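## Task

Take the yellow sponge off the desk and set it on the bookcase's lowest shelf. At the end, nothing may be in the hatched zone before the door; the coffee table may be shifted if needed. Release the sponge and back the gripper away. The robot must not tip over or finish leaning, or the task fails.

## Robot and tools

Robot: a simulated Hello Robot Stretch 3 with a single arm. It has a two-wheel differential base (0.33 m long, 0.34 m wide) that cannot strafe, a vertical mast carrying a lift, and a telescoping arm that reaches out to the robot's right side. To move the gripper forward or back you drive the base. The base turns about the point midway between the drive wheels, 0.05 m behind its front edge. Stowed (arm in, wrist folded) the robot sweeps a 0.28 m radius when turning; an unfolded level wrist reaches past that circle.

Frames: the base frame has its origin on the floor between the drive wheels, x forward, y left, z up. hand_pose is reported in it, located where the closed fingertips meet; with all wrist joints at zero its x axis is up, y points back along the arm toward the mast, z toward the robot's rear. The odometry frame is the base frame as it was when the scene began. Headings run -3.142 to 3.142, left positive.

execute_actions: argument actions is a list holding exactly one action (or empty, which only returns state and pictures). An action may contain base, joints, or both, plus optional contact_limits; all its motions start at once. base takes one command only, and both are relative offsets from where the base last measured itself: translate_m in metres, -1 to 1, positive forward; rotate_rad in radians, -3.2 to 3.2, positive counter-clockwise (left). joints is a dictionary of absolute targets by name: lift_m 0 to 1.1 (arm height); arm_m 0 to 0.52 (extension); wrist_yaw_rad -1.345 to 4.42 (0 along the arm, positive toward the front, 3.0 folded over the base); wrist_pitch_rad -1.57 to 0.451 (0 level, negative tips fingers down); wrist_roll_rad -2.911 to 2.911; gripper_m -0.089 to 0.179 (larger is wider; actual fingertip gap is somewhat less, 0 below 0.007); head_pan_rad -3.953 to 1.73 (0 ahead, -1.57 toward the arm); head_tilt_rad -1.53 to 0.419 (negative down). contact_limits accepts only arm_m, an effort percent 1 to 100 at which arm motion halts; small values are gentle but may halt immediately. cameras chooses which pictures return: head_camera, nav_camera, wrist_camera or all; omitted means all, [] means none. Unknown keys or out-of-range numbers get the whole call rejected with no motion. Omitted joints may keep pushing toward earlier targets. Each action lasts at most 15 s. If a result reports a stop, later calls in the same reply are skipped.

wait: seconds, 0 to 10; commands nothing and returns state and pictures. zoom_image: camera name plus region [x0, y0, x1, y1] in pixels from the top-left, at most 504 x 504, on that camera's latest full image. finished_scene: scene number (1 or 2); irreversible, reports success and gives the next task.

Result lines: base_status and joint_status tell how each motion ended: done (for the base this means wheels turned the commanded amount, even with slipping), off_target (stopped short, possibly still pushing), contact_stop (arm or lift pressed firmly into something, then goes slack until commanded again), time_out, torque_fault (a wrist servo overloaded and is limp for 10 s). on_its_own covers uncommanded joints; its held at value is the target being held, not the position. motor_effort is percent of maximum, positive toward larger values, with peak in brackets; readings are noisy and biased. Wheel effort positive means pushing forward. base_odometry counts wheel turns only. turned_by_wheels and turned_by_imu give rotation since the last result. base_tilt in degrees (forward, right) has a fixed bias up to about 4. lidar_m lists 12 distances from the base origin, sector 1 straight ahead going counter-clockwise in 30 degree steps (4 left, 7 behind, 10 right), measured in a plane 0.17 m up; - means nothing seen; it misses glass, thin legs and tabletops. wrist_depth_mm and head_depth_mm are 7x7 grids of median depth in millimetres (head image is sideways).

Speed: the base moves fast (0.30 m/s, 1.9 rad/s) only when stowed: lift_m under 0.30, arm_m under 0.03, wrist_yaw_rad over 2.54; otherwise 0.10 m/s and 0.63 rad/s.

Gripping: command gripper_m smaller than the object's width to grasp; to release, open at least 0.02 beyond the contact value. Neither the reading nor done proves a grasp; check the cameras. Over-squeezing triggers a force reduction and slipping; send a new value to squeeze again.

Avoid: folding or unfolding the wrist unless lift_m is 0.32 to 0.95, wrist_pitch_rad -0.4 and roll near 0; when wrist_yaw_rad is below -0.4 keep pitch at -0.5 or lower. Pushing the arm into something rigid with the gripper above about 0.45 m can tip the robot, as can a second push after a contact stop, driving while holding or hooking something fixed, or snagging furniture, especially reversing. If it leans, reverse the last move in small steps, free the gripper, and lower lift_m to about 0.2 if still tipped.

Each tool is called after "Emit:" as name(argument=value, ...) on one line, values as JSON.

## Session

Emit:
execute_actions(actions=[])

Scene clock: 0.00 s.
base_odometry: x=+0.000 y=+0.000 heading=+0.000 (m, m, rad; odometry frame)
turned_by_wheels: +0.000 (rad since the last result)
turned_by_imu: +0.000 (rad since the last result)
base_tilt: forward=-3.1 right=-2.3 (deg)
lidar_m: 2.41 2.29 2.02 2.02 2.14 2.29 1.84 2.00 1.03 1.03 1.34 2.48
head_depth_mm: 1788 2278 2290 2250 2275 2276 2212 / 1579 2351 2344 2379 2317 2336 2225 / 1599 2404 2424 2407 2401 2412 2227 / 1624 2490 2474 2488 2446 2472 2200 / 1632 2577 2564 2582 2555 2506 2180 / 1776 2634 2665 2652 2621 2420 2144 / 1888 2676 2733 2723 2665 2576 2120
base_status: not commanded
joint_positions: lift_m=+0.424 arm_m=+0.001 wrist_yaw_rad=+2.893 wrist_pitch_rad=-0.491 wrist_roll_rad=+0.019 gripper_m=+0.037 head_pan_rad=+0.005 head_tilt_rad=+0.005
joint_status: not commanded
motor_effort: left_wheel=+1 right_wheel=+0 lift_m=+28 arm_m=+0 wrist_yaw_rad=+1 wrist_pitch_rad=+5 wrist_roll_rad=-1 gripper_m=+0 head_pan_rad=-1 head_tilt_rad=+2 (%)
hand_pose: x=+0.0315 y=+0.0624 z=+0.4205 quat_wxyz=(+0.257, +0.708, +0.084, +0.653) (m; base frame)
wrist_depth_mm: - - - - - - - / - - - - - - - / - - - - - - - / 920 - 931 948 927 986 962 / 753 - 804 764 790 778 797 / 625 643 - 658 665 660 669 / 557 546 569 579 544 565 572
pictures: head_camera (sideways: a quarter turn clockwise sets it upright), nav_camera (sideways: a quarter turn counterclockwise sets it upright), wrist_camera
Images, in order (width x height): head_camera 896x504, nav_camera 672x504, wrist_camera 644x364.

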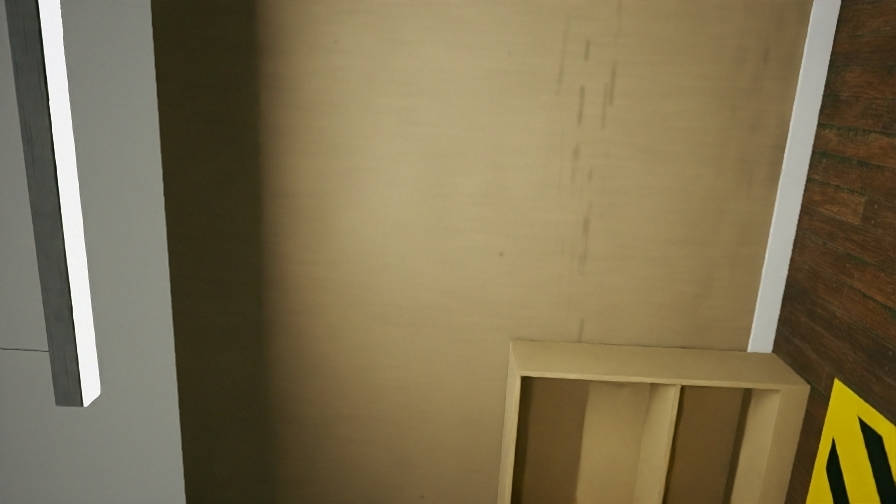

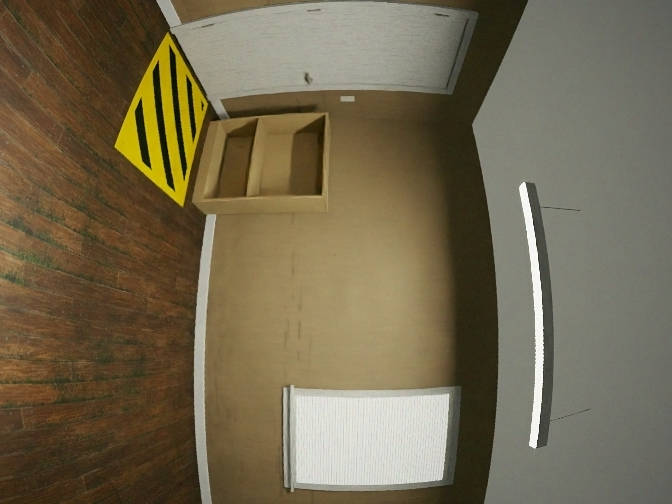

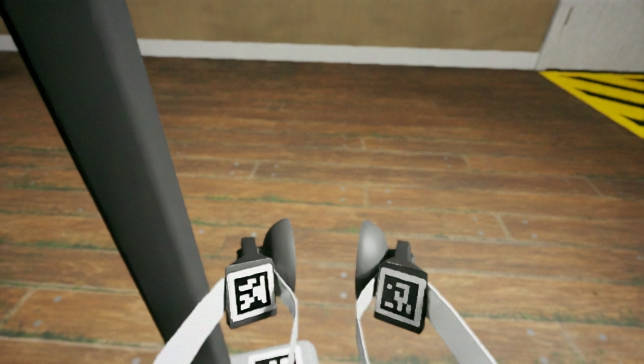

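Emit:
execute_actions(actions=[{"joints":{"head_pan_rad":-1.57,"head_tilt_rad":-0.6}}], cameras=["head_camera","nav_camera"])

Emit:
execute_actions(actions=[{"joints":{"head_pan_rad":-3.2,"head_tilt_rad":-0.6}}], cameras=["head_camera","nav_camera"])

Emit:
execute_actions(actions=[{"joints":{"head_pan_rad":0.5,"head_tilt_rad":-0.6}}], cameras=["head_camera","nav_camera"])

Scene clock: 13.87 s.
base_odometry: x=+0.000 y=+0.000 heading=+0.000 (m, m, rad; odometry frame)
turned_by_wheels: +0.000 (rad since the last result)
turned_by_imu: -0.001 (rad since the last result)
base_tilt: forward=-3.0 right=-2.3 (deg)
lidar_m: 2.41 2.29 2.01 2.02 2.12 2.29 1.84 2.01 1.03 1.03 1.34 2.49
head_depth_mm: 1405 1540 1681 1875 1804 1476 1236 / 1433 1575 1748 1873 1742 1461 1228 / 1491 1631 1806 1510 1479 1450 1223 / 1546 1683 1873 1493 1608 1444 1210 / 1571 1748 1908 1475 1642 1430 1206 / 1625 1812 1967 1514 1643 1419 1200 / 1679 1874 2130 1505 1633 1412 1189
base_status: not commanded
joint_positions: lift_m=+0.424 arm_m=+0.001 wrist_yaw_rad=+2.893 wrist_pitch_rad=-0.491 wrist_roll_rad=+0.019 gripper_m=+0.037 head_pan_rad=-1.563 head_tilt_rad=-0.592
joint_status: all done
motor_effort: left_wheel=+0(0) right_wheel=+0(0) lift_m=+27(28) arm_m=+0(0) wrist_yaw_rad=+0(0) wrist_pitch_rad=+5(5) wrist_roll_rad=-1(1) gripper_m=+0(0) head_pan_rad=-3(42) head_tilt_rad=-4(34) (%)
hand_pose: x=+0.0315 y=+0.0624 z=+0.4205 quat_wxyz=(+0.257, +0.708, +0.084, +0.653) (m; base frame)
wrist_depth_mm: - - - - - - - / - - - - - - - / - - - - - - - / 903 - 955 914 955 933 963 / 754 - 786 771 806 762 796 / 629 648 - 653 669 664 675 / 550 563 555 569 539 571 575
pictures: head_camera (sideways: a quarter turn clockwise sets it upright), nav_camera (sideways: a quarter turn counterclockwise sets it upright)
camera_calibration (this result's frames):
head_camera: T_world_to_cam=[[-0.0507759, 0.54988, -0.833699, 1.10046], [0.998637, 0.0178642, -0.0490387, 0.0615662], [-0.012072, -0.835053, -0.550037, 0.671931], [0, 0, 0, 1]] pos_world=[0.00250634, -0.0451249, 1.29006]
nav_camera: T_world_to_cam=[[0.0110732, -0.581602, 0.813398, -1.02078], [-0.998552, 0.0363952, 0.0396174, 0.00369485], [-0.0526453, -0.812659, -0.580357, 0.713852], [0, 0, 0, 1]] pos_world=[0.0525737, -0.0137026, 1.24444]
Images, in order (width x height): head_camera 896x504, nav_camera 672x504.

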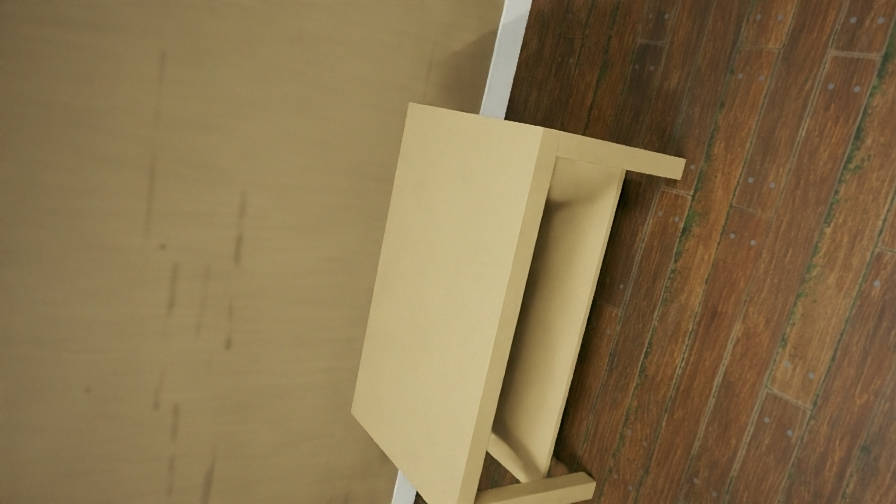

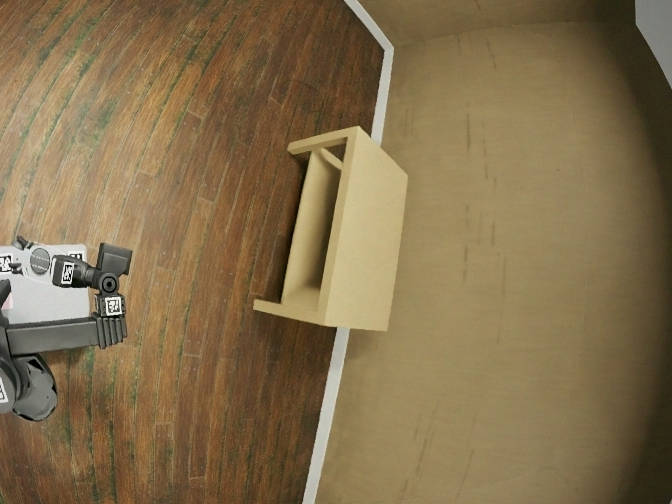

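Scene clock: 15.17 s.
base_odometry: x=+0.000 y=+0.000 heading=+0.000 (m, m, rad; odometry frame)
turned_by_wheels: +0.000 (rad since the last result)
turned_by_imu: +0.000 (rad since the last result)
base_tilt: forward=-3.0 right=-2.3 (deg)
lidar_m: 2.41 2.29 2.01 2.02 2.13 2.29 1.84 2.01 1.03 1.03 1.34 2.49
head_depth_mm: 1835 1989 1725 2341 1813 1471 1240 / 1865 2049 1806 2339 1794 1452 1226 / 1913 2077 1938 2221 1783 1455 1229 / 1957 2162 2424 2294 1767 1437 1219 / 2000 2236 2503 2261 1744 1425 1206 / 2062 2302 2587 2216 1736 1419 1197 / 2136 2349 2638 2194 1724 1399 1193
base_status: not commanded
joint_positions: lift_m=+0.424 arm_m=+0.001 wrist_yaw_rad=+2.893 wrist_pitch_rad=-0.491 wrist_roll_rad=+0.019 gripper_m=+0.037 head_pan_rad=-3.193 head_tilt_rad=-0.592
joint_status: all done
motor_effort: left_wheel=+0(0) right_wheel=+0(0) lift_m=+27(28) arm_m=+0(0) wrist_yaw_rad=+0(0) wrist_pitch_rad=+5(5) wrist_roll_rad=-1(1) gripper_m=+0(1) head_pan_rad=-4(47) head_tilt_rad=-4(3) (%)
hand_pose: x=+0.0315 y=+0.0624 z=+0.4205 quat_wxyz=(+0.257, +0.708, +0.084, +0.653) (m; base frame)
wrist_depth_mm: - - - - - - - / - - - - - - - / - - - - - - - / 936 - 921 956 956 965 998 / 750 - 796 745 822 759 784 / 642 635 - 651 666 666 668 / 553 559 555 579 547 568 577
pictures: head_camera (sideways: a quarter turn clockwise sets it upright), nav_camera (sideways: a quarter turn counterclockwise sets it upright)
camera_calibration (this result's frames):
head_camera: T_world_to_cam=[[0.552209, 0.0181367, -0.833508, 1.09654], [-0.0412379, -0.997945, -0.0490353, 0.067905], [-0.832685, 0.0614499, -0.550327, 0.677313], [0, 0, 0, 1]] pos_world=[-0.0387291, 0.00625714, 1.29005]
nav_camera: T_world_to_cam=[[-0.58152, 0.0233731, 0.813197, -1.0169], [0.0954005, 0.99465, 0.0396327, -0.00299829], [-0.807919, 0.100627, -0.580638, 0.718825], [0, 0, 0, 1]] pos_world=[-0.0103085, -0.0455826, 1.24444]
Images, in order (width x height): head_camera 896x504, nav_camera 672x504.

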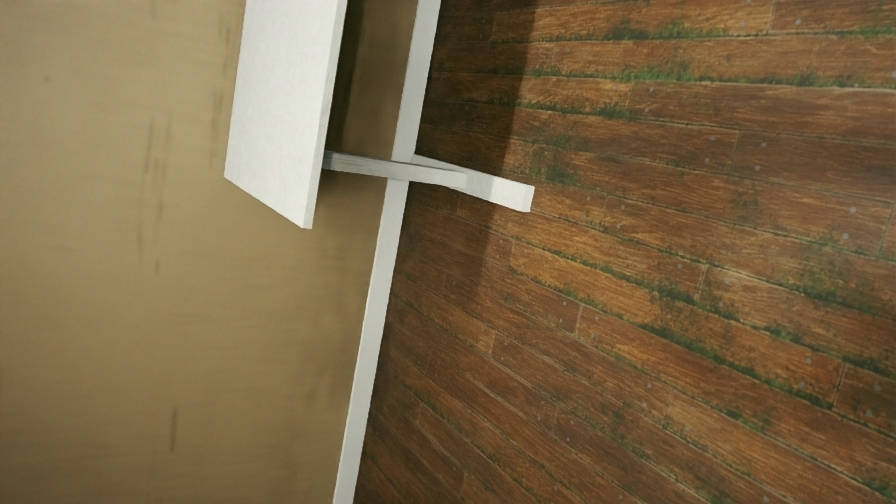

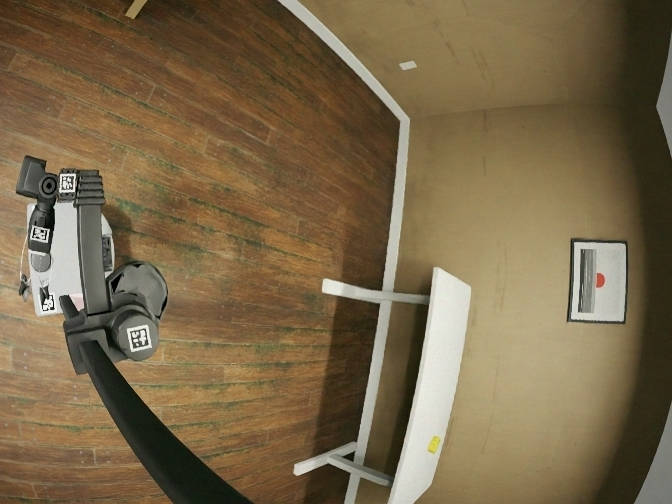

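Scene clock: 17.27 s.
base_odometry: x=+0.000 y=+0.000 heading=+0.000 (m, m, rad; odometry frame)
turned_by_wheels: +0.000 (rad since the last result)
turned_by_imu: +0.000 (rad since the last result)
base_tilt: forward=-3.1 right=-2.3 (deg)
lidar_m: 2.41 2.29 2.02 2.02 2.13 2.29 1.84 2.01 1.03 1.03 1.34 2.49
head_depth_mm: 2245 2368 2497 2328 1789 1472 1240 / 2397 2598 2739 2315 1778 1454 1233 / 2547 2670 2897 2319 1778 1449 1217 / 2336 2614 2857 2261 1770 1438 1213 / 2139 2357 2649 2262 1758 1427 1207 / 1961 2140 2389 2233 1734 1416 1195 / 1819 2000 2181 2207 1716 1410 1203
base_status: not commanded
joint_positions: lift_m=+0.424 arm_m=+0.001 wrist_yaw_rad=+2.893 wrist_pitch_rad=-0.491 wrist_roll_rad=+0.019 gripper_m=+0.037 head_pan_rad=+0.493 head_tilt_rad=-0.592
joint_status: all done
motor_effort: left_wheel=+0(0) right_wheel=+0(0) lift_m=+28(27) arm_m=+0(1) wrist_yaw_rad=-1(0) wrist_pitch_rad=+5(5) wrist_roll_rad=-1(1) gripper_m=+0(0) head_pan_rad=+3(46) head_tilt_rad=-4(4) (%)
hand_pose: x=+0.0315 y=+0.0624 z=+0.4205 quat_wxyz=(+0.257, +0.708, +0.084, +0.653) (m; base frame)
wrist_depth_mm: - - - - - - - / - - - - - - - / - - - - - - - / 925 - 965 945 924 939 950 / 753 - 799 766 783 778 795 / 641 630 - 635 658 648 647 / 548 559 550 568 546 561 567
pictures: head_camera (sideways: a quarter turn clockwise sets it upright), nav_camera (sideways: a quarter turn counterclockwise sets it upright)
camera_calibration (this result's frames):
head_camera: T_world_to_cam=[[-0.463128, -0.301291, -0.833508, 1.10273], [-0.481157, 0.875262, -0.0490353, 0.0705885], [0.744312, 0.378339, -0.550327, 0.667693], [0, 0, 0, 1]] pos_world=[0.0476974, 0.0178452, 1.29005]
nav_camera: T_world_to_cam=[[0.50969, 0.28094, 0.813197, -1.02356], [0.433106, -0.900471, 0.0396327, -0.00505829], [0.743395, 0.332, -0.580638, 0.709362], [0, 0, 0, 1]] pos_world=[-0.00344885, 0.0474955, 1.24444]
Images, in order (width x height): head_camera 896x504, nav_camera 672x504.

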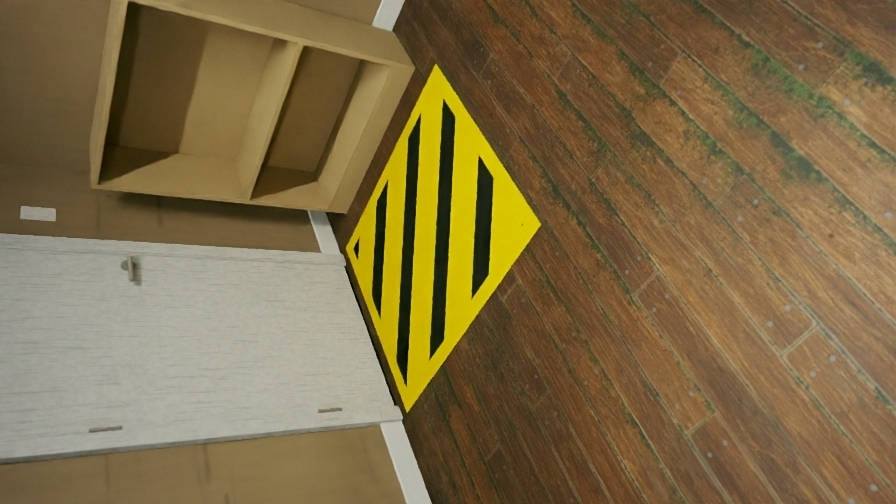

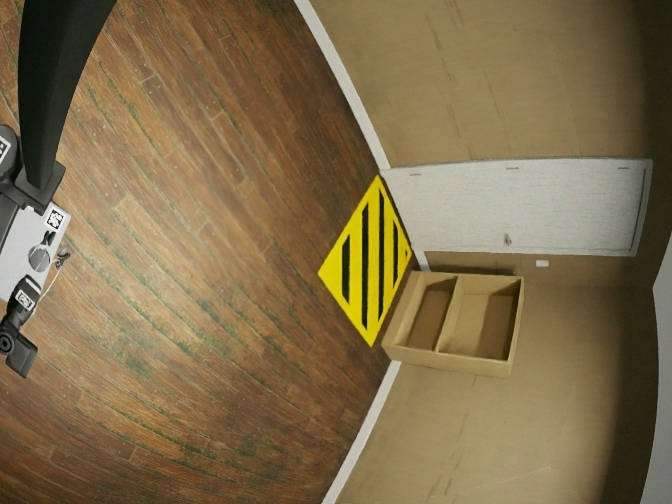

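Emit:
execute_actions(actions=[{"base":{"rotate_rad":2.18},"joints":{"lift_m":0.28,"head_pan_rad":0.3,"head_tilt_rad":-0.5}}], cameras=["nav_camera"])

Emit:
execute_actions(actions=[{"base":{"translate_m":1.0}}], cameras=["head_camera","nav_camera"])

Scene clock: 39.27 s.
base_odometry: x=+0.000 y=+0.000 heading=+2.180 (m, m, rad; odometry frame)
turned_by_wheels: +2.180 (rad since the last result)
turned_by_imu: +2.176 (rad since the last result)
base_tilt: forward=-3.1 right=-2.3 (deg)
lidar_m: 2.12 1.85 2.31 1.93 1.03 1.75 1.34 2.49 2.42 2.21 2.01 2.04
head_depth_mm: 2279 2511 2740 2745 2006 1573 1300 / 2195 2410 2593 2685 1981 1566 1291 / 2110 2310 2156 2399 1953 1550 1286 / 2049 2215 1961 2615 1939 1545 1276 / 1965 2123 1933 2474 1920 1532 1269 / 1898 2050 1872 2423 1912 1525 1261 / 1825 1975 1720 2322 1885 1505 1253
base_status: done
joint_positions: lift_m=+0.281 arm_m=+0.001 wrist_yaw_rad=+2.893 wrist_pitch_rad=-0.492 wrist_roll_rad=+0.019 gripper_m=+0.037 head_pan_rad=+0.307 head_tilt_rad=-0.506
joint_status: all done
motor_effort: left_wheel=-2(8) right_wheel=+2(9) lift_m=+17(24) arm_m=+0(0) wrist_yaw_rad=+0(0) wrist_pitch_rad=+5(5) wrist_roll_rad=-1(1) gripper_m=+0(0) head_pan_rad=-3(20) head_tilt_rad=+3(14) (%)
hand_pose: x=+0.0315 y=+0.0623 z=+0.2769 quat_wxyz=(+0.257, +0.708, +0.084, +0.653) (m; base frame)
wrist_depth_mm: - - - - - - - / - - - - - - - / 868 - 876 871 898 913 912 / 674 - 699 692 687 702 702 / 554 - 580 572 583 564 586 / 471 484 - 482 490 480 483 / - - - 426 405 421 420
pictures: nav_camera (sideways: a quarter turn counterclockwise sets it upright)
camera_calibration (this result's frames):
nav_camera: T_world_to_cam=[[0.48409, 0.160181, 0.860232, -1.08473], [0.256244, -0.965954, 0.0356674, 0.00117875], [0.836658, 0.203163, -0.508654, 0.615139], [0, 0, 0, 1]] pos_world=[0.0101436, 0.049918, 1.24597]
Images, in order (width x height): nav_camera 672x504.

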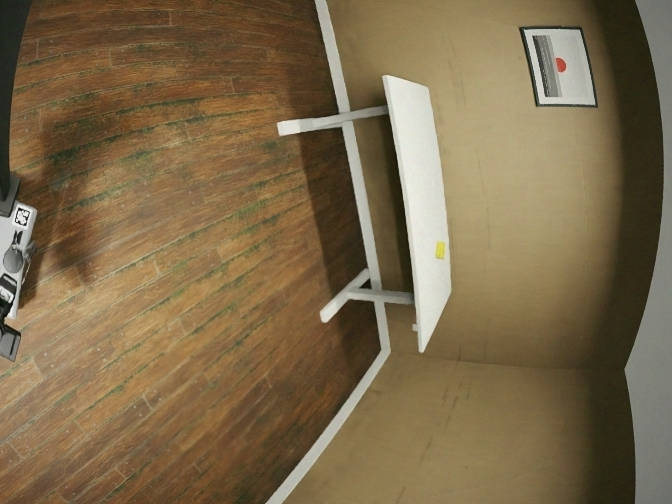

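Scene clock: 44.30 s.
base_odometry: x=-0.572 y=+0.820 heading=+2.180 (m, m, rad; odometry frame)
turned_by_wheels: +0.000 (rad since the last result)
turned_by_imu: -0.002 (rad since the last result)
base_tilt: forward=-3.1 right=-2.3 (deg)
lidar_m: 1.14 1.14 1.29 1.32 2.39 1.84 2.33 3.29 2.35 1.52 1.39 1.40
head_depth_mm: 1497 1661 1843 2032 1980 1584 1296 / 1442 1588 1771 1936 1844 1570 1291 / 1381 1503 1685 1195 1773 1540 1286 / 1326 1463 1575 1175 1396 1493 1276 / 1286 1401 1519 1159 963 1525 1268 / 1242 1348 1454 1134 916 1515 1261 / 1197 1298 1404 1125 876 1501 1253
base_status: done
joint_positions: lift_m=+0.281 arm_m=+0.001 wrist_yaw_rad=+2.893 wrist_pitch_rad=-0.492 wrist_roll_rad=+0.019 gripper_m=+0.037 head_pan_rad=+0.307 head_tilt_rad=-0.506
joint_status: not commanded
motor_effort: left_wheel=-2(7) right_wheel=+2(8) lift_m=+17(17) arm_m=+0(0) wrist_yaw_rad=+0(0) wrist_pitch_rad=+5(5) wrist_roll_rad=-1(1) gripper_m=-1(0) head_pan_rad=-3(3) head_tilt_rad=+4(3) (%)
hand_pose: x=+0.0315 y=+0.0623 z=+0.2769 quat_wxyz=(+0.257, +0.708, +0.084, +0.653) (m; base frame)
wrist_depth_mm: - - - - - - - / - - - - - - - / 864 - 865 898 911 899 929 / 688 - 683 700 717 712 722 / 561 - 591 562 601 567 576 / 476 482 - 474 496 482 485 / - - - 426 410 418 426
pictures: head_camera (sideways: a quarter turn clockwise sets it upright), nav_camera (sideways: a quarter turn counterclockwise sets it upright)
camera_calibration (this result's frames):
head_camera: T_world_to_cam=[[-0.440415, -0.188238, -0.877839, 1.1604], [-0.30713, 0.950369, -0.0497024, 0.0704009], [0.843627, 0.247721, -0.47637, 0.570861], [0, 0, 0, 1]] pos_world=[0.0510863, 0.0101101, 1.29409]
nav_camera: T_world_to_cam=[[0.483973, 0.160129, 0.860308, -1.08483], [0.256213, -0.965962, 0.0356604, 0.00118813], [0.836735, 0.203163, -0.508527, 0.614973], [0, 0, 0, 1]] pos_world=[0.0101529, 0.0499204, 1.24597]
Images, in order (width x height): head_camera 896x504, nav_camera 672x504.

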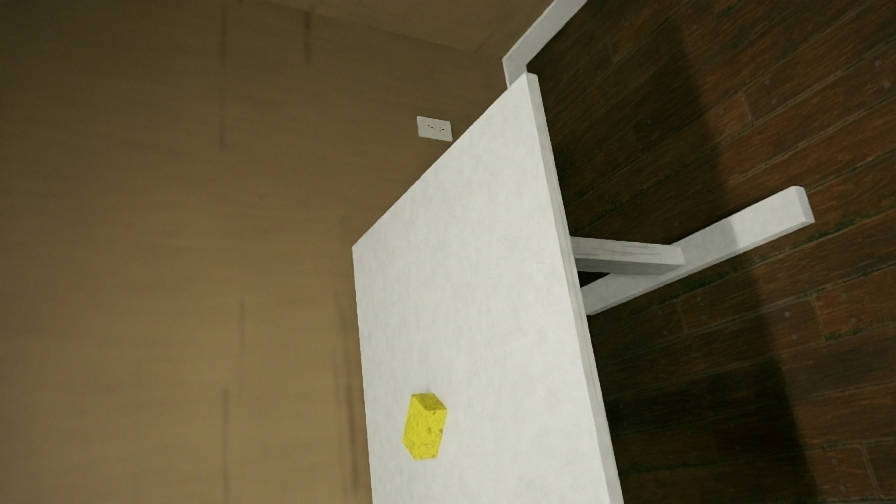

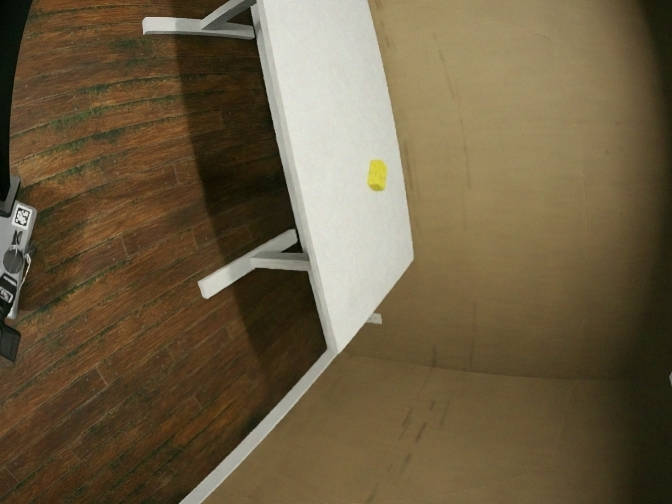

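Emit:
execute_actions(actions=[{"base":{"translate_m":0.45}}], cameras=[])

Emit:
execute_actions(actions=[{"base":{"rotate_rad":2.22},"joints":{"head_pan_rad":-1.4,"head_tilt_rad":-0.6}}], cameras=[])

Emit:
execute_actions(actions=[{"joints":{"lift_m":0.94,"wrist_pitch_rad":-0.4,"gripper_m":0.1}}], cameras=["head_camera","nav_camera"])

Scene clock: 71.13 s.
base_odometry: x=-0.829 y=+1.189 heading=+2.180 (m, m, rad; odometry frame)
turned_by_wheels: +0.000 (rad since the last result)
turned_by_imu: -0.002 (rad since the last result)
base_tilt: forward=-3.0 right=-2.3 (deg)
lidar_m: 1.27 0.72 1.17 1.25 2.67 2.26 2.78 3.34 1.88 1.21 1.11 1.11
head_depth_mm: 1149 1264 1423 1571 1697 1577 1304 / 1095 1208 1339 1524 1744 1562 1263 / 1050 1155 1288 1437 1618 696 1193 / 1018 1097 1226 1360 870 689 616 / 977 1067 1171 1161 856 682 581 / 945 1029 1126 1147 852 676 563 / 912 990 1078 1130 844 674 560
base_status: done
joint_positions: lift_m=+0.281 arm_m=+0.001 wrist_yaw_rad=+2.893 wrist_pitch_rad=-0.492 wrist_roll_rad=+0.019 gripper_m=+0.037 head_pan_rad=+0.307 head_tilt_rad=-0.506
joint_status: not commanded
motor_effort: left_wheel=-2(6) right_wheel=+2(7) lift_m=+17(17) arm_m=+0(0) wrist_yaw_rad=+0(0) wrist_pitch_rad=+5(5) wrist_roll_rad=-1(1) gripper_m=+0(0) head_pan_rad=-3(4) head_tilt_rad=+3(3) (%)
hand_pose: x=+0.0315 y=+0.0623 z=+0.2769 quat_wxyz=(+0.257, +0.708, +0.084, +0.653) (m; base frame)
wrist_depth_mm: - - - - - 982 850 / - - - - - - 906 / 870 - 915 906 886 938 880 / 667 - 687 686 702 694 650 / 554 - 579 565 586 568 547 / 471 484 - 476 486 479 454 / - - - 428 402 416 411
pictures: none
No camera images: the call's "cameras" was empty. Leave "cameras" out to get every camera's image.

Scene clock: 73.83 s.
base_odometry: x=-0.829 y=+1.189 heading=-1.884 (m, m, rad; odometry frame)
turned_by_wheels: +2.220 (rad since the last result)
turned_by_imu: +2.216 (rad since the last result)
base_tilt: forward=-3.1 right=-2.3 (deg)
lidar_m: 2.67 2.26 2.79 3.33 1.64 1.16 1.11 1.14 0.73 0.72 1.19 1.25
head_depth_mm: 919 1008 1124 1052 807 653 591 / 931 1024 1144 1038 801 651 1120 / 949 1041 1157 1029 794 643 1147 / 956 1057 1179 1011 786 641 1162 / 974 1072 1192 964 777 636 1181 / 982 1093 1209 991 773 633 1179 / 997 1112 1212 978 763 626 1197
base_status: done
joint_positions: lift_m=+0.281 arm_m=+0.001 wrist_yaw_rad=+2.893 wrist_pitch_rad=-0.492 wrist_roll_rad=+0.019 gripper_m=+0.037 head_pan_rad=-1.393 head_tilt_rad=-0.593
joint_status: all done
motor_effort: left_wheel=-2(9) right_wheel=+2(10) lift_m=+17(17) arm_m=+0(0) wrist_yaw_rad=+0(1) wrist_pitch_rad=+5(5) wrist_roll_rad=-1(1) gripper_m=+0(0) head_pan_rad=-3(45) head_tilt_rad=-3(15) (%)
hand_pose: x=+0.0315 y=+0.0623 z=+0.2769 quat_wxyz=(+0.257, +0.708, +0.084, +0.653) (m; base frame)
wrist_depth_mm: - - - - - - - / - - - - - - - / 868 - 911 892 893 922 928 / 664 - 699 694 694 722 712 / 560 - 581 565 592 578 574 / 465 488 - 479 488 487 485 / - - - 422 405 419 419
pictures: none
No camera images: the call's "cameras" was empty. Leave "cameras" out to get every camera's image.

Scene clock: 80.67 s.
base_odometry: x=-0.829 y=+1.189 heading=-1.884 (m, m, rad; odometry frame)
turned_by_wheels: +0.000 (rad since the last result)
turned_by_imu: -0.002 (rad since the last result)
base_tilt: forward=-3.1 right=-2.3 (deg)
lidar_m: 2.67 2.26 2.79 3.33 1.65 1.16 1.11 1.14 0.73 0.71 1.20 1.25
head_depth_mm: 918 1009 1124 1051 811 694 - / 929 1028 1141 1037 796 696 - / 950 1039 1160 1025 791 - - / 956 1058 1175 1013 787 - - / 970 1073 1199 965 781 652 1150 / 981 1091 1204 994 769 630 1181 / 998 1109 1219 981 765 627 1197
base_status: not commanded
joint_positions: lift_m=+0.939 arm_m=+0.001 wrist_yaw_rad=+2.893 wrist_pitch_rad=-0.417 wrist_roll_rad=+0.019 gripper_m=+0.100 head_pan_rad=-1.393 head_tilt_rad=-0.593
joint_status: all done
motor_effort: left_wheel=-2(2) right_wheel=+2(2) lift_m=+38(38) arm_m=+0(0) wrist_yaw_rad=+0(0) wrist_pitch_rad=+6(7) wrist_roll_rad=-1(1) gripper_m=+1(81) head_pan_rad=-3(3) head_tilt_rad=-3(4) (%)
hand_pose: x=+0.0340 y=+0.0720 z=+0.9524 quat_wxyz=(+0.232, +0.711, +0.058, +0.662) (m; base frame)
wrist_depth_mm: - - - - - - - / - - - - - - - / - - - - - - - / - - - - - - - / - - - - - - - / - - - - - - - / - - - - - - -
pictures: head_camera (sideways: a quarter turn clockwise sets it upright), nav_camera (sideways: a quarter turn counterclockwise sets it upright)
camera_calibration (this result's frames):
head_camera: T_world_to_cam=[[-0.143038, 0.53395, -0.833329, 1.10054], [0.98126, 0.186343, -0.0490321, 0.0616635], [0.129104, -0.824726, -0.550598, 0.671799], [0, 0, 0, 1]] pos_world=[0.0101797, -0.0450756, 1.29003]
nav_camera: T_world_to_cam=[[0.109263, -0.57191, 0.813007, -1.02087], [-0.990344, -0.132843, 0.0396472, 0.00360597], [0.0853275, -0.809488, -0.580902, 0.71372], [0, 0, 0, 1]] pos_world=[0.0542138, -0.00561669, 1.24443]
Images, in order (width x height): head_camera 896x504, nav_camera 672x504.

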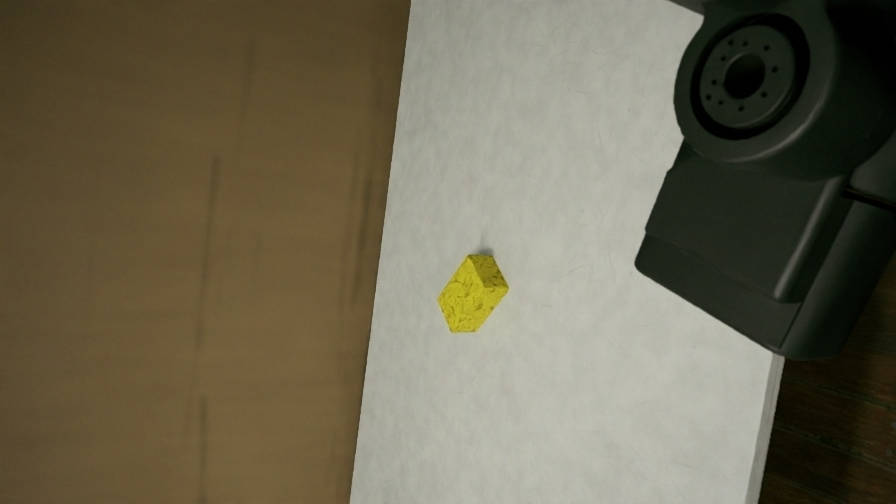

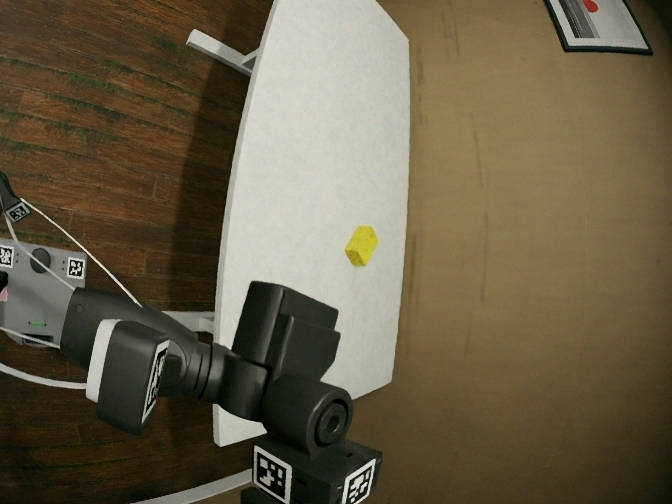

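Emit:
execute_actions(actions=[{"joints":{"wrist_yaw_rad":0.8,"gripper_m":0.14}}])

Emit:
zoom_image(camera="head_camera", region=[400,220,560,360])

Scene clock: 88.87 s.
base_odometry: x=-0.829 y=+1.189 heading=-1.884 (m, m, rad; odometry frame)
turned_by_wheels: +0.000 (rad since the last result)
turned_by_imu: -0.001 (rad since the last result)
base_tilt: forward=-3.1 right=-2.3 (deg)
lidar_m: 2.68 2.25 2.77 3.35 1.64 1.16 1.11 1.14 0.73 0.71 1.19 1.25
head_depth_mm: 919 1015 1114 1053 805 693 - / 933 1030 1144 1036 803 695 - / 946 1045 1159 1026 792 662 - / 957 1052 1179 1011 814 - - / 972 1072 1199 962 805 - 1156 / 981 1087 1199 995 771 633 1169 / 999 1108 1218 980 763 639 1193
base_status: not commanded
joint_positions: lift_m=+0.939 arm_m=+0.001 wrist_yaw_rad=+0.802 wrist_pitch_rad=-0.417 wrist_roll_rad=+0.019 gripper_m=+0.140 head_pan_rad=-1.393 head_tilt_rad=-0.593
joint_status: all done
motor_effort: left_wheel=-2(3) right_wheel=+2(2) lift_m=+37(38) arm_m=+0(0) wrist_yaw_rad=-1(2) wrist_pitch_rad=+6(6) wrist_roll_rad=-1(1) gripper_m=+0(82) head_pan_rad=-3(4) head_tilt_rad=-4(4) (%)
hand_pose: x=+0.1399 y=-0.3018 z=+0.9524 quat_wxyz=(+0.689, +0.406, -0.586, +0.131) (m; base frame)
wrist_depth_mm: - - - - 934 789 682 / - - - - - 829 698 / - 891 897 918 924 842 740 / - 732 661 666 704 688 703 / - - 532 532 546 538 534 / - - 470 442 442 - 441 / - - - 373 377 367 379
pictures: head_camera (sideways: a quarter turn clockwise sets it upright), nav_camera (sideways: a quarter turn counterclockwise sets it upright), wrist_camera
camera_calibration (this result's frames):
head_camera: T_world_to_cam=[[-0.143038, 0.53395, -0.833329, 1.10054], [0.98126, 0.186343, -0.0490321, 0.0616635], [0.129104, -0.824726, -0.550598, 0.671799], [0, 0, 0, 1]] pos_world=[0.0101797, -0.0450756, 1.29003]
nav_camera: T_world_to_cam=[[0.109263, -0.57191, 0.813007, -1.02087], [-0.990344, -0.132843, 0.0396472, 0.00360597], [0.0853275, -0.809489, -0.580902, 0.71372], [0, 0, 0, 1]] pos_world=[0.0542138, -0.00561669, 1.24443]
wrist_camera: T_world_to_cam=[[-0.684213, -0.729273, 0.00372962, -0.125188], [-0.384377, 0.356272, -0.85166, 1.01209], [0.619764, -0.584151, -0.524081, 0.39753], [0, 0, 0, 1]] pos_world=[0.0569919, -0.219656, 1.07076]
Images, in order (width x height): head_camera 896x504, nav_camera 672x504, wrist_camera 644x364.

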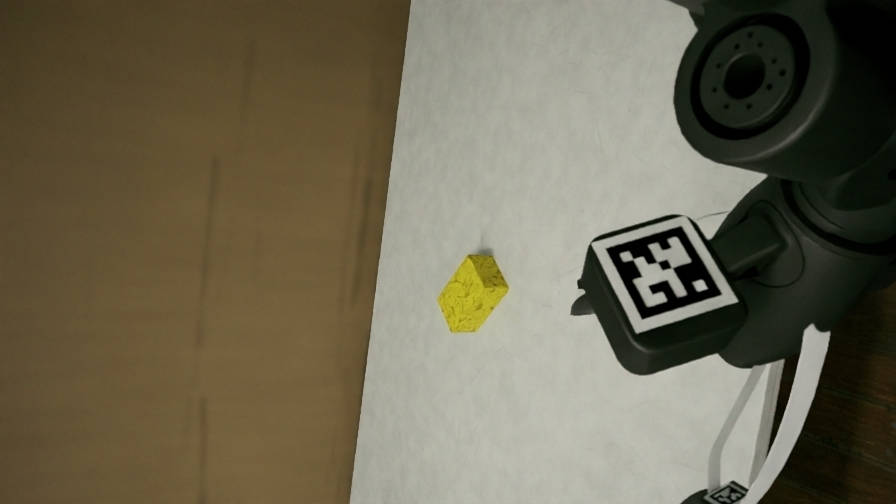

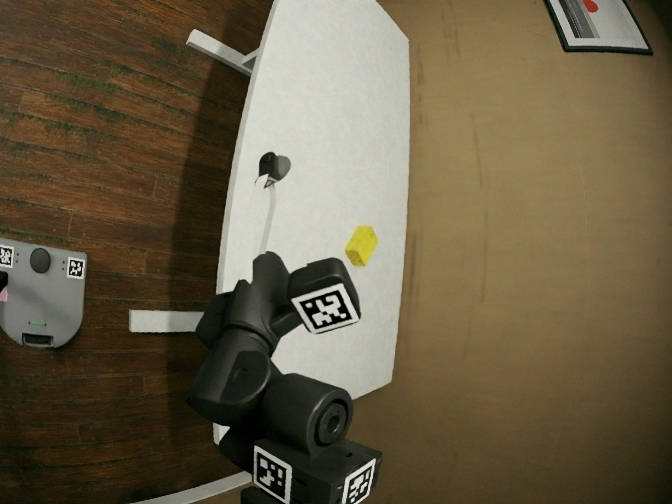

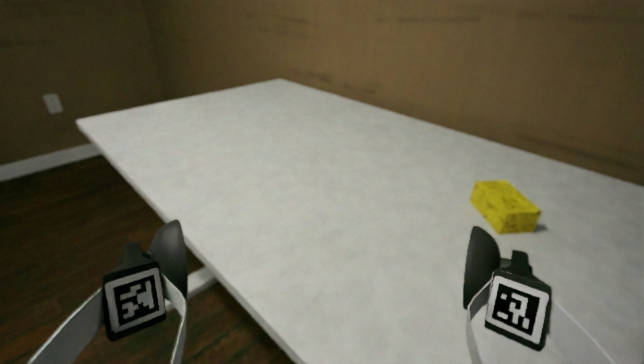

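Region (400, 220, 560, 360) of head_camera's 896x504 image, scaled by 3.150, with more detail than that image has; it fills the top 441 rows of this view, and the rest is white.

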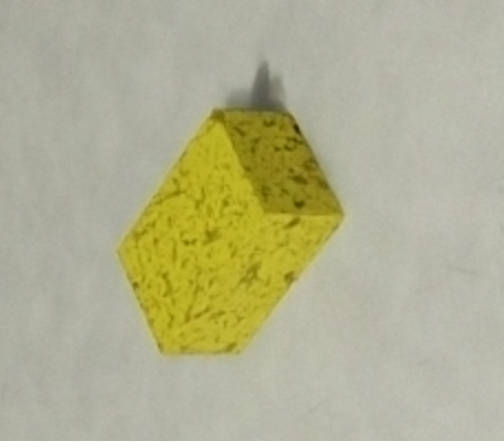

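Emit:
execute_actions(actions=[{"base":{"translate_m":0.047},"joints":{"wrist_yaw_rad":0.93,"wrist_pitch_rad":-0.7,"arm_m":0.49,"lift_m":0.91}}])

Scene clock: 108.53 s.
base_odometry: x=-0.844 y=+1.145 heading=-1.884 (m, m, rad; odometry frame)
turned_by_wheels: +0.000 (rad since the last result)
turned_by_imu: -0.002 (rad since the last result)
base_tilt: forward=-3.0 right=-2.2 (deg)
lidar_m: 2.63 2.22 2.75 3.34 1.71 1.21 1.16 1.19 0.73 0.74 1.19 1.21
head_depth_mm: 915 1005 - 1047 806 653 589 / 933 1023 - 1035 797 649 589 / 938 1040 1135 986 792 646 1140 / 958 1056 1180 931 784 639 1163 / 967 1071 1197 999 777 637 1179 / 981 1086 1194 992 775 632 1181 / 995 1100 1216 978 765 624 1198
base_status: done
joint_positions: lift_m=+0.911 arm_m=+0.490 wrist_yaw_rad=+0.929 wrist_pitch_rad=-0.710 wrist_roll_rad=+0.019 gripper_m=+0.140 head_pan_rad=-1.393 head_tilt_rad=-0.593
joint_status: all done
motor_effort: left_wheel=-2(5) right_wheel=+2(7) lift_m=+16(33) arm_m=+2(6) wrist_yaw_rad=+0(3) wrist_pitch_rad=+4(5) wrist_roll_rad=-1(1) gripper_m=+0(0) head_pan_rad=-3(3) head_tilt_rad=-4(4) (%)
hand_pose: x=+0.1216 y=-0.7417 z=+0.8639 quat_wxyz=(+0.699, +0.518, -0.489, +0.072) (m; base frame)
wrist_depth_mm: 666 655 673 666 533 432 353 / 534 545 537 548 538 457 373 / 445 450 452 440 457 464 391 / 380 384 383 391 391 395 397 / 332 338 339 335 340 346 340 / 298 - 300 268 296 - 303 / 273 263 267 240 267 268 274
pictures: head_camera (sideways: a quarter turn clockwise sets it upright), nav_camera (sideways: a quarter turn counterclockwise sets it upright), wrist_camera
camera_calibration (this result's frames):
head_camera: T_world_to_cam=[[-0.142951, 0.533974, -0.833329, 1.10054], [0.981291, 0.186183, -0.0490321, 0.0616633], [0.12897, -0.824747, -0.550599, 0.671801], [0, 0, 0, 1]] pos_world=[0.0101723, -0.0450762, 1.29003]
nav_camera: T_world_to_cam=[[0.109169, -0.571928, 0.813007, -1.02087], [-0.990365, -0.132681, 0.0396472, 0.00360608], [0.0851953, -0.809502, -0.580903, 0.713722], [0, 0, 0, 1]] pos_world=[0.0542129, -0.00562452, 1.24443]
wrist_camera: T_world_to_cam=[[-0.585757, -0.810487, -0.000855003, -0.526392], [-0.605765, 0.4385, -0.663903, 1.01212], [0.538459, -0.388368, -0.747818, 0.45392], [0, 0, 0, 1]] pos_world=[0.0603496, -0.694159, 1.01095]
Images, in order (width x height): head_camera 896x504, nav_camera 672x504, wrist_camera 644x364.

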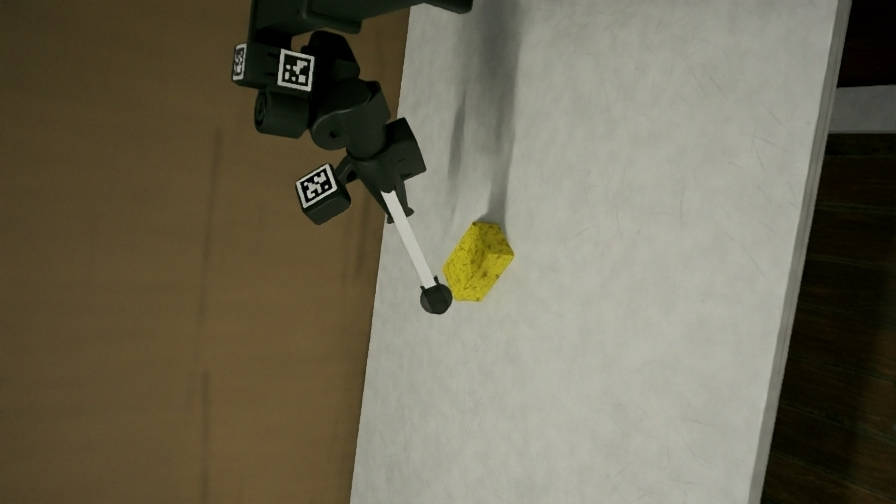

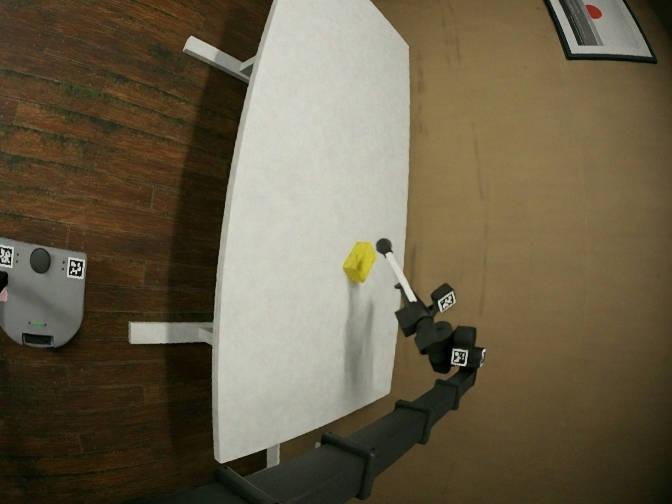

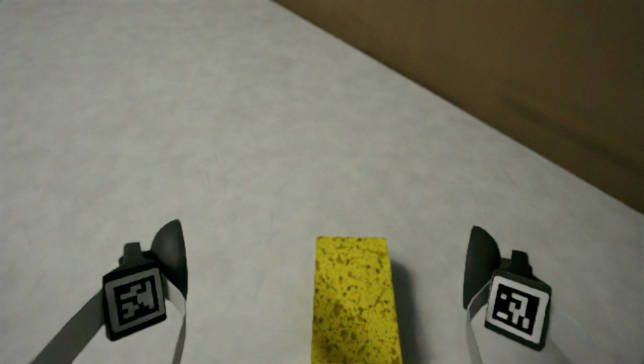

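Emit:
execute_actions(actions=[{"joints":{"arm_m":0.515,"lift_m":0.83}}], cameras=["head_camera","wrist_camera"])

Scene clock: 120.67 s.
base_odometry: x=-0.844 y=+1.145 heading=-1.884 (m, m, rad; odometry frame)
turned_by_wheels: +0.000 (rad since the last result)
turned_by_imu: -0.001 (rad since the last result)
base_tilt: forward=-3.1 right=-2.2 (deg)
lidar_m: 2.63 2.22 2.76 3.33 1.71 1.21 1.16 1.18 0.73 0.74 1.19 1.21
head_depth_mm: 921 1013 1100 1001 806 654 589 / 928 1026 1108 989 798 651 589 / 942 1036 1151 946 791 645 1144 / 957 1053 1178 1013 785 640 1163 / 968 1071 1195 1008 777 635 1178 / 980 1085 1196 994 772 631 1177 / 993 1111 1218 982 767 626 1188
base_status: not commanded
joint_positions: lift_m=+0.831 arm_m=+0.515 wrist_yaw_rad=+0.929 wrist_pitch_rad=-0.711 wrist_roll_rad=+0.019 gripper_m=+0.140 head_pan_rad=-1.393 head_tilt_rad=-0.593
joint_status: all done
motor_effort: left_wheel=-2(3) right_wheel=+2(2) lift_m=+16(17) arm_m=+2(3) wrist_yaw_rad=+0(1) wrist_pitch_rad=+4(4) wrist_roll_rad=-1(1) gripper_m=+0(0) head_pan_rad=-3(4) head_tilt_rad=-4(4) (%)
hand_pose: x=+0.1215 y=-0.7666 z=+0.7838 quat_wxyz=(+0.699, +0.518, -0.489, +0.072) (m; base frame)
wrist_depth_mm: 480 486 479 498 474 410 331 / 382 389 390 393 396 396 353 / 322 325 323 326 333 328 339 / 274 278 279 279 280 282 287 / 238 247 244 190 246 250 246 / 214 - 215 170 214 - 219 / 197 190 193 153 193 192 198
pictures: head_camera (sideways: a quarter turn clockwise sets it upright), wrist_camera
camera_calibration (this result's frames):
head_camera: T_world_to_cam=[[-0.142951, 0.533974, -0.833329, 1.10054], [0.981291, 0.186183, -0.0490321, 0.0616633], [0.12897, -0.824747, -0.550599, 0.671801], [0, 0, 0, 1]] pos_world=[0.0101723, -0.0450762, 1.29003]
wrist_camera: T_world_to_cam=[[-0.585757, -0.810486, -0.000860469, -0.546714], [-0.605952, 0.43864, -0.66364, 0.969796], [0.538248, -0.38821, -0.748052, 0.384709], [0, 0, 0, 1]] pos_world=[0.0603388, -0.719147, 0.930907]
Images, in order (width x height): head_camera 896x504, wrist_camera 644x364.

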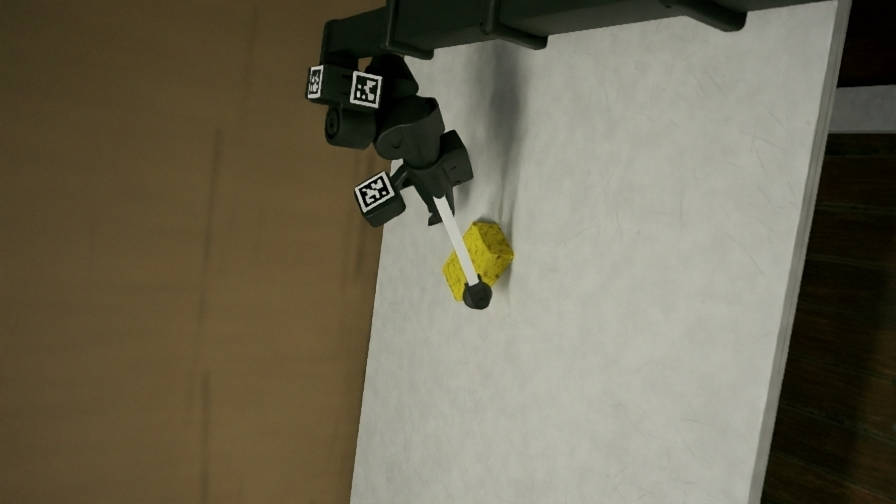

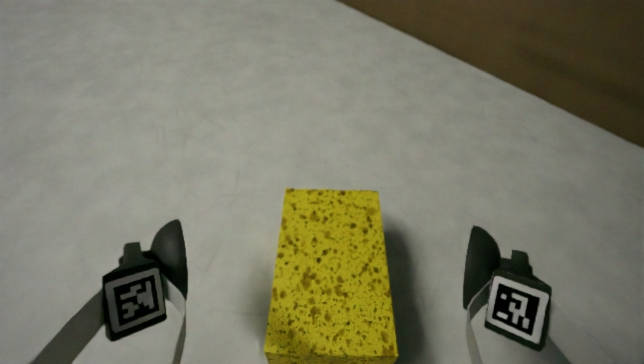

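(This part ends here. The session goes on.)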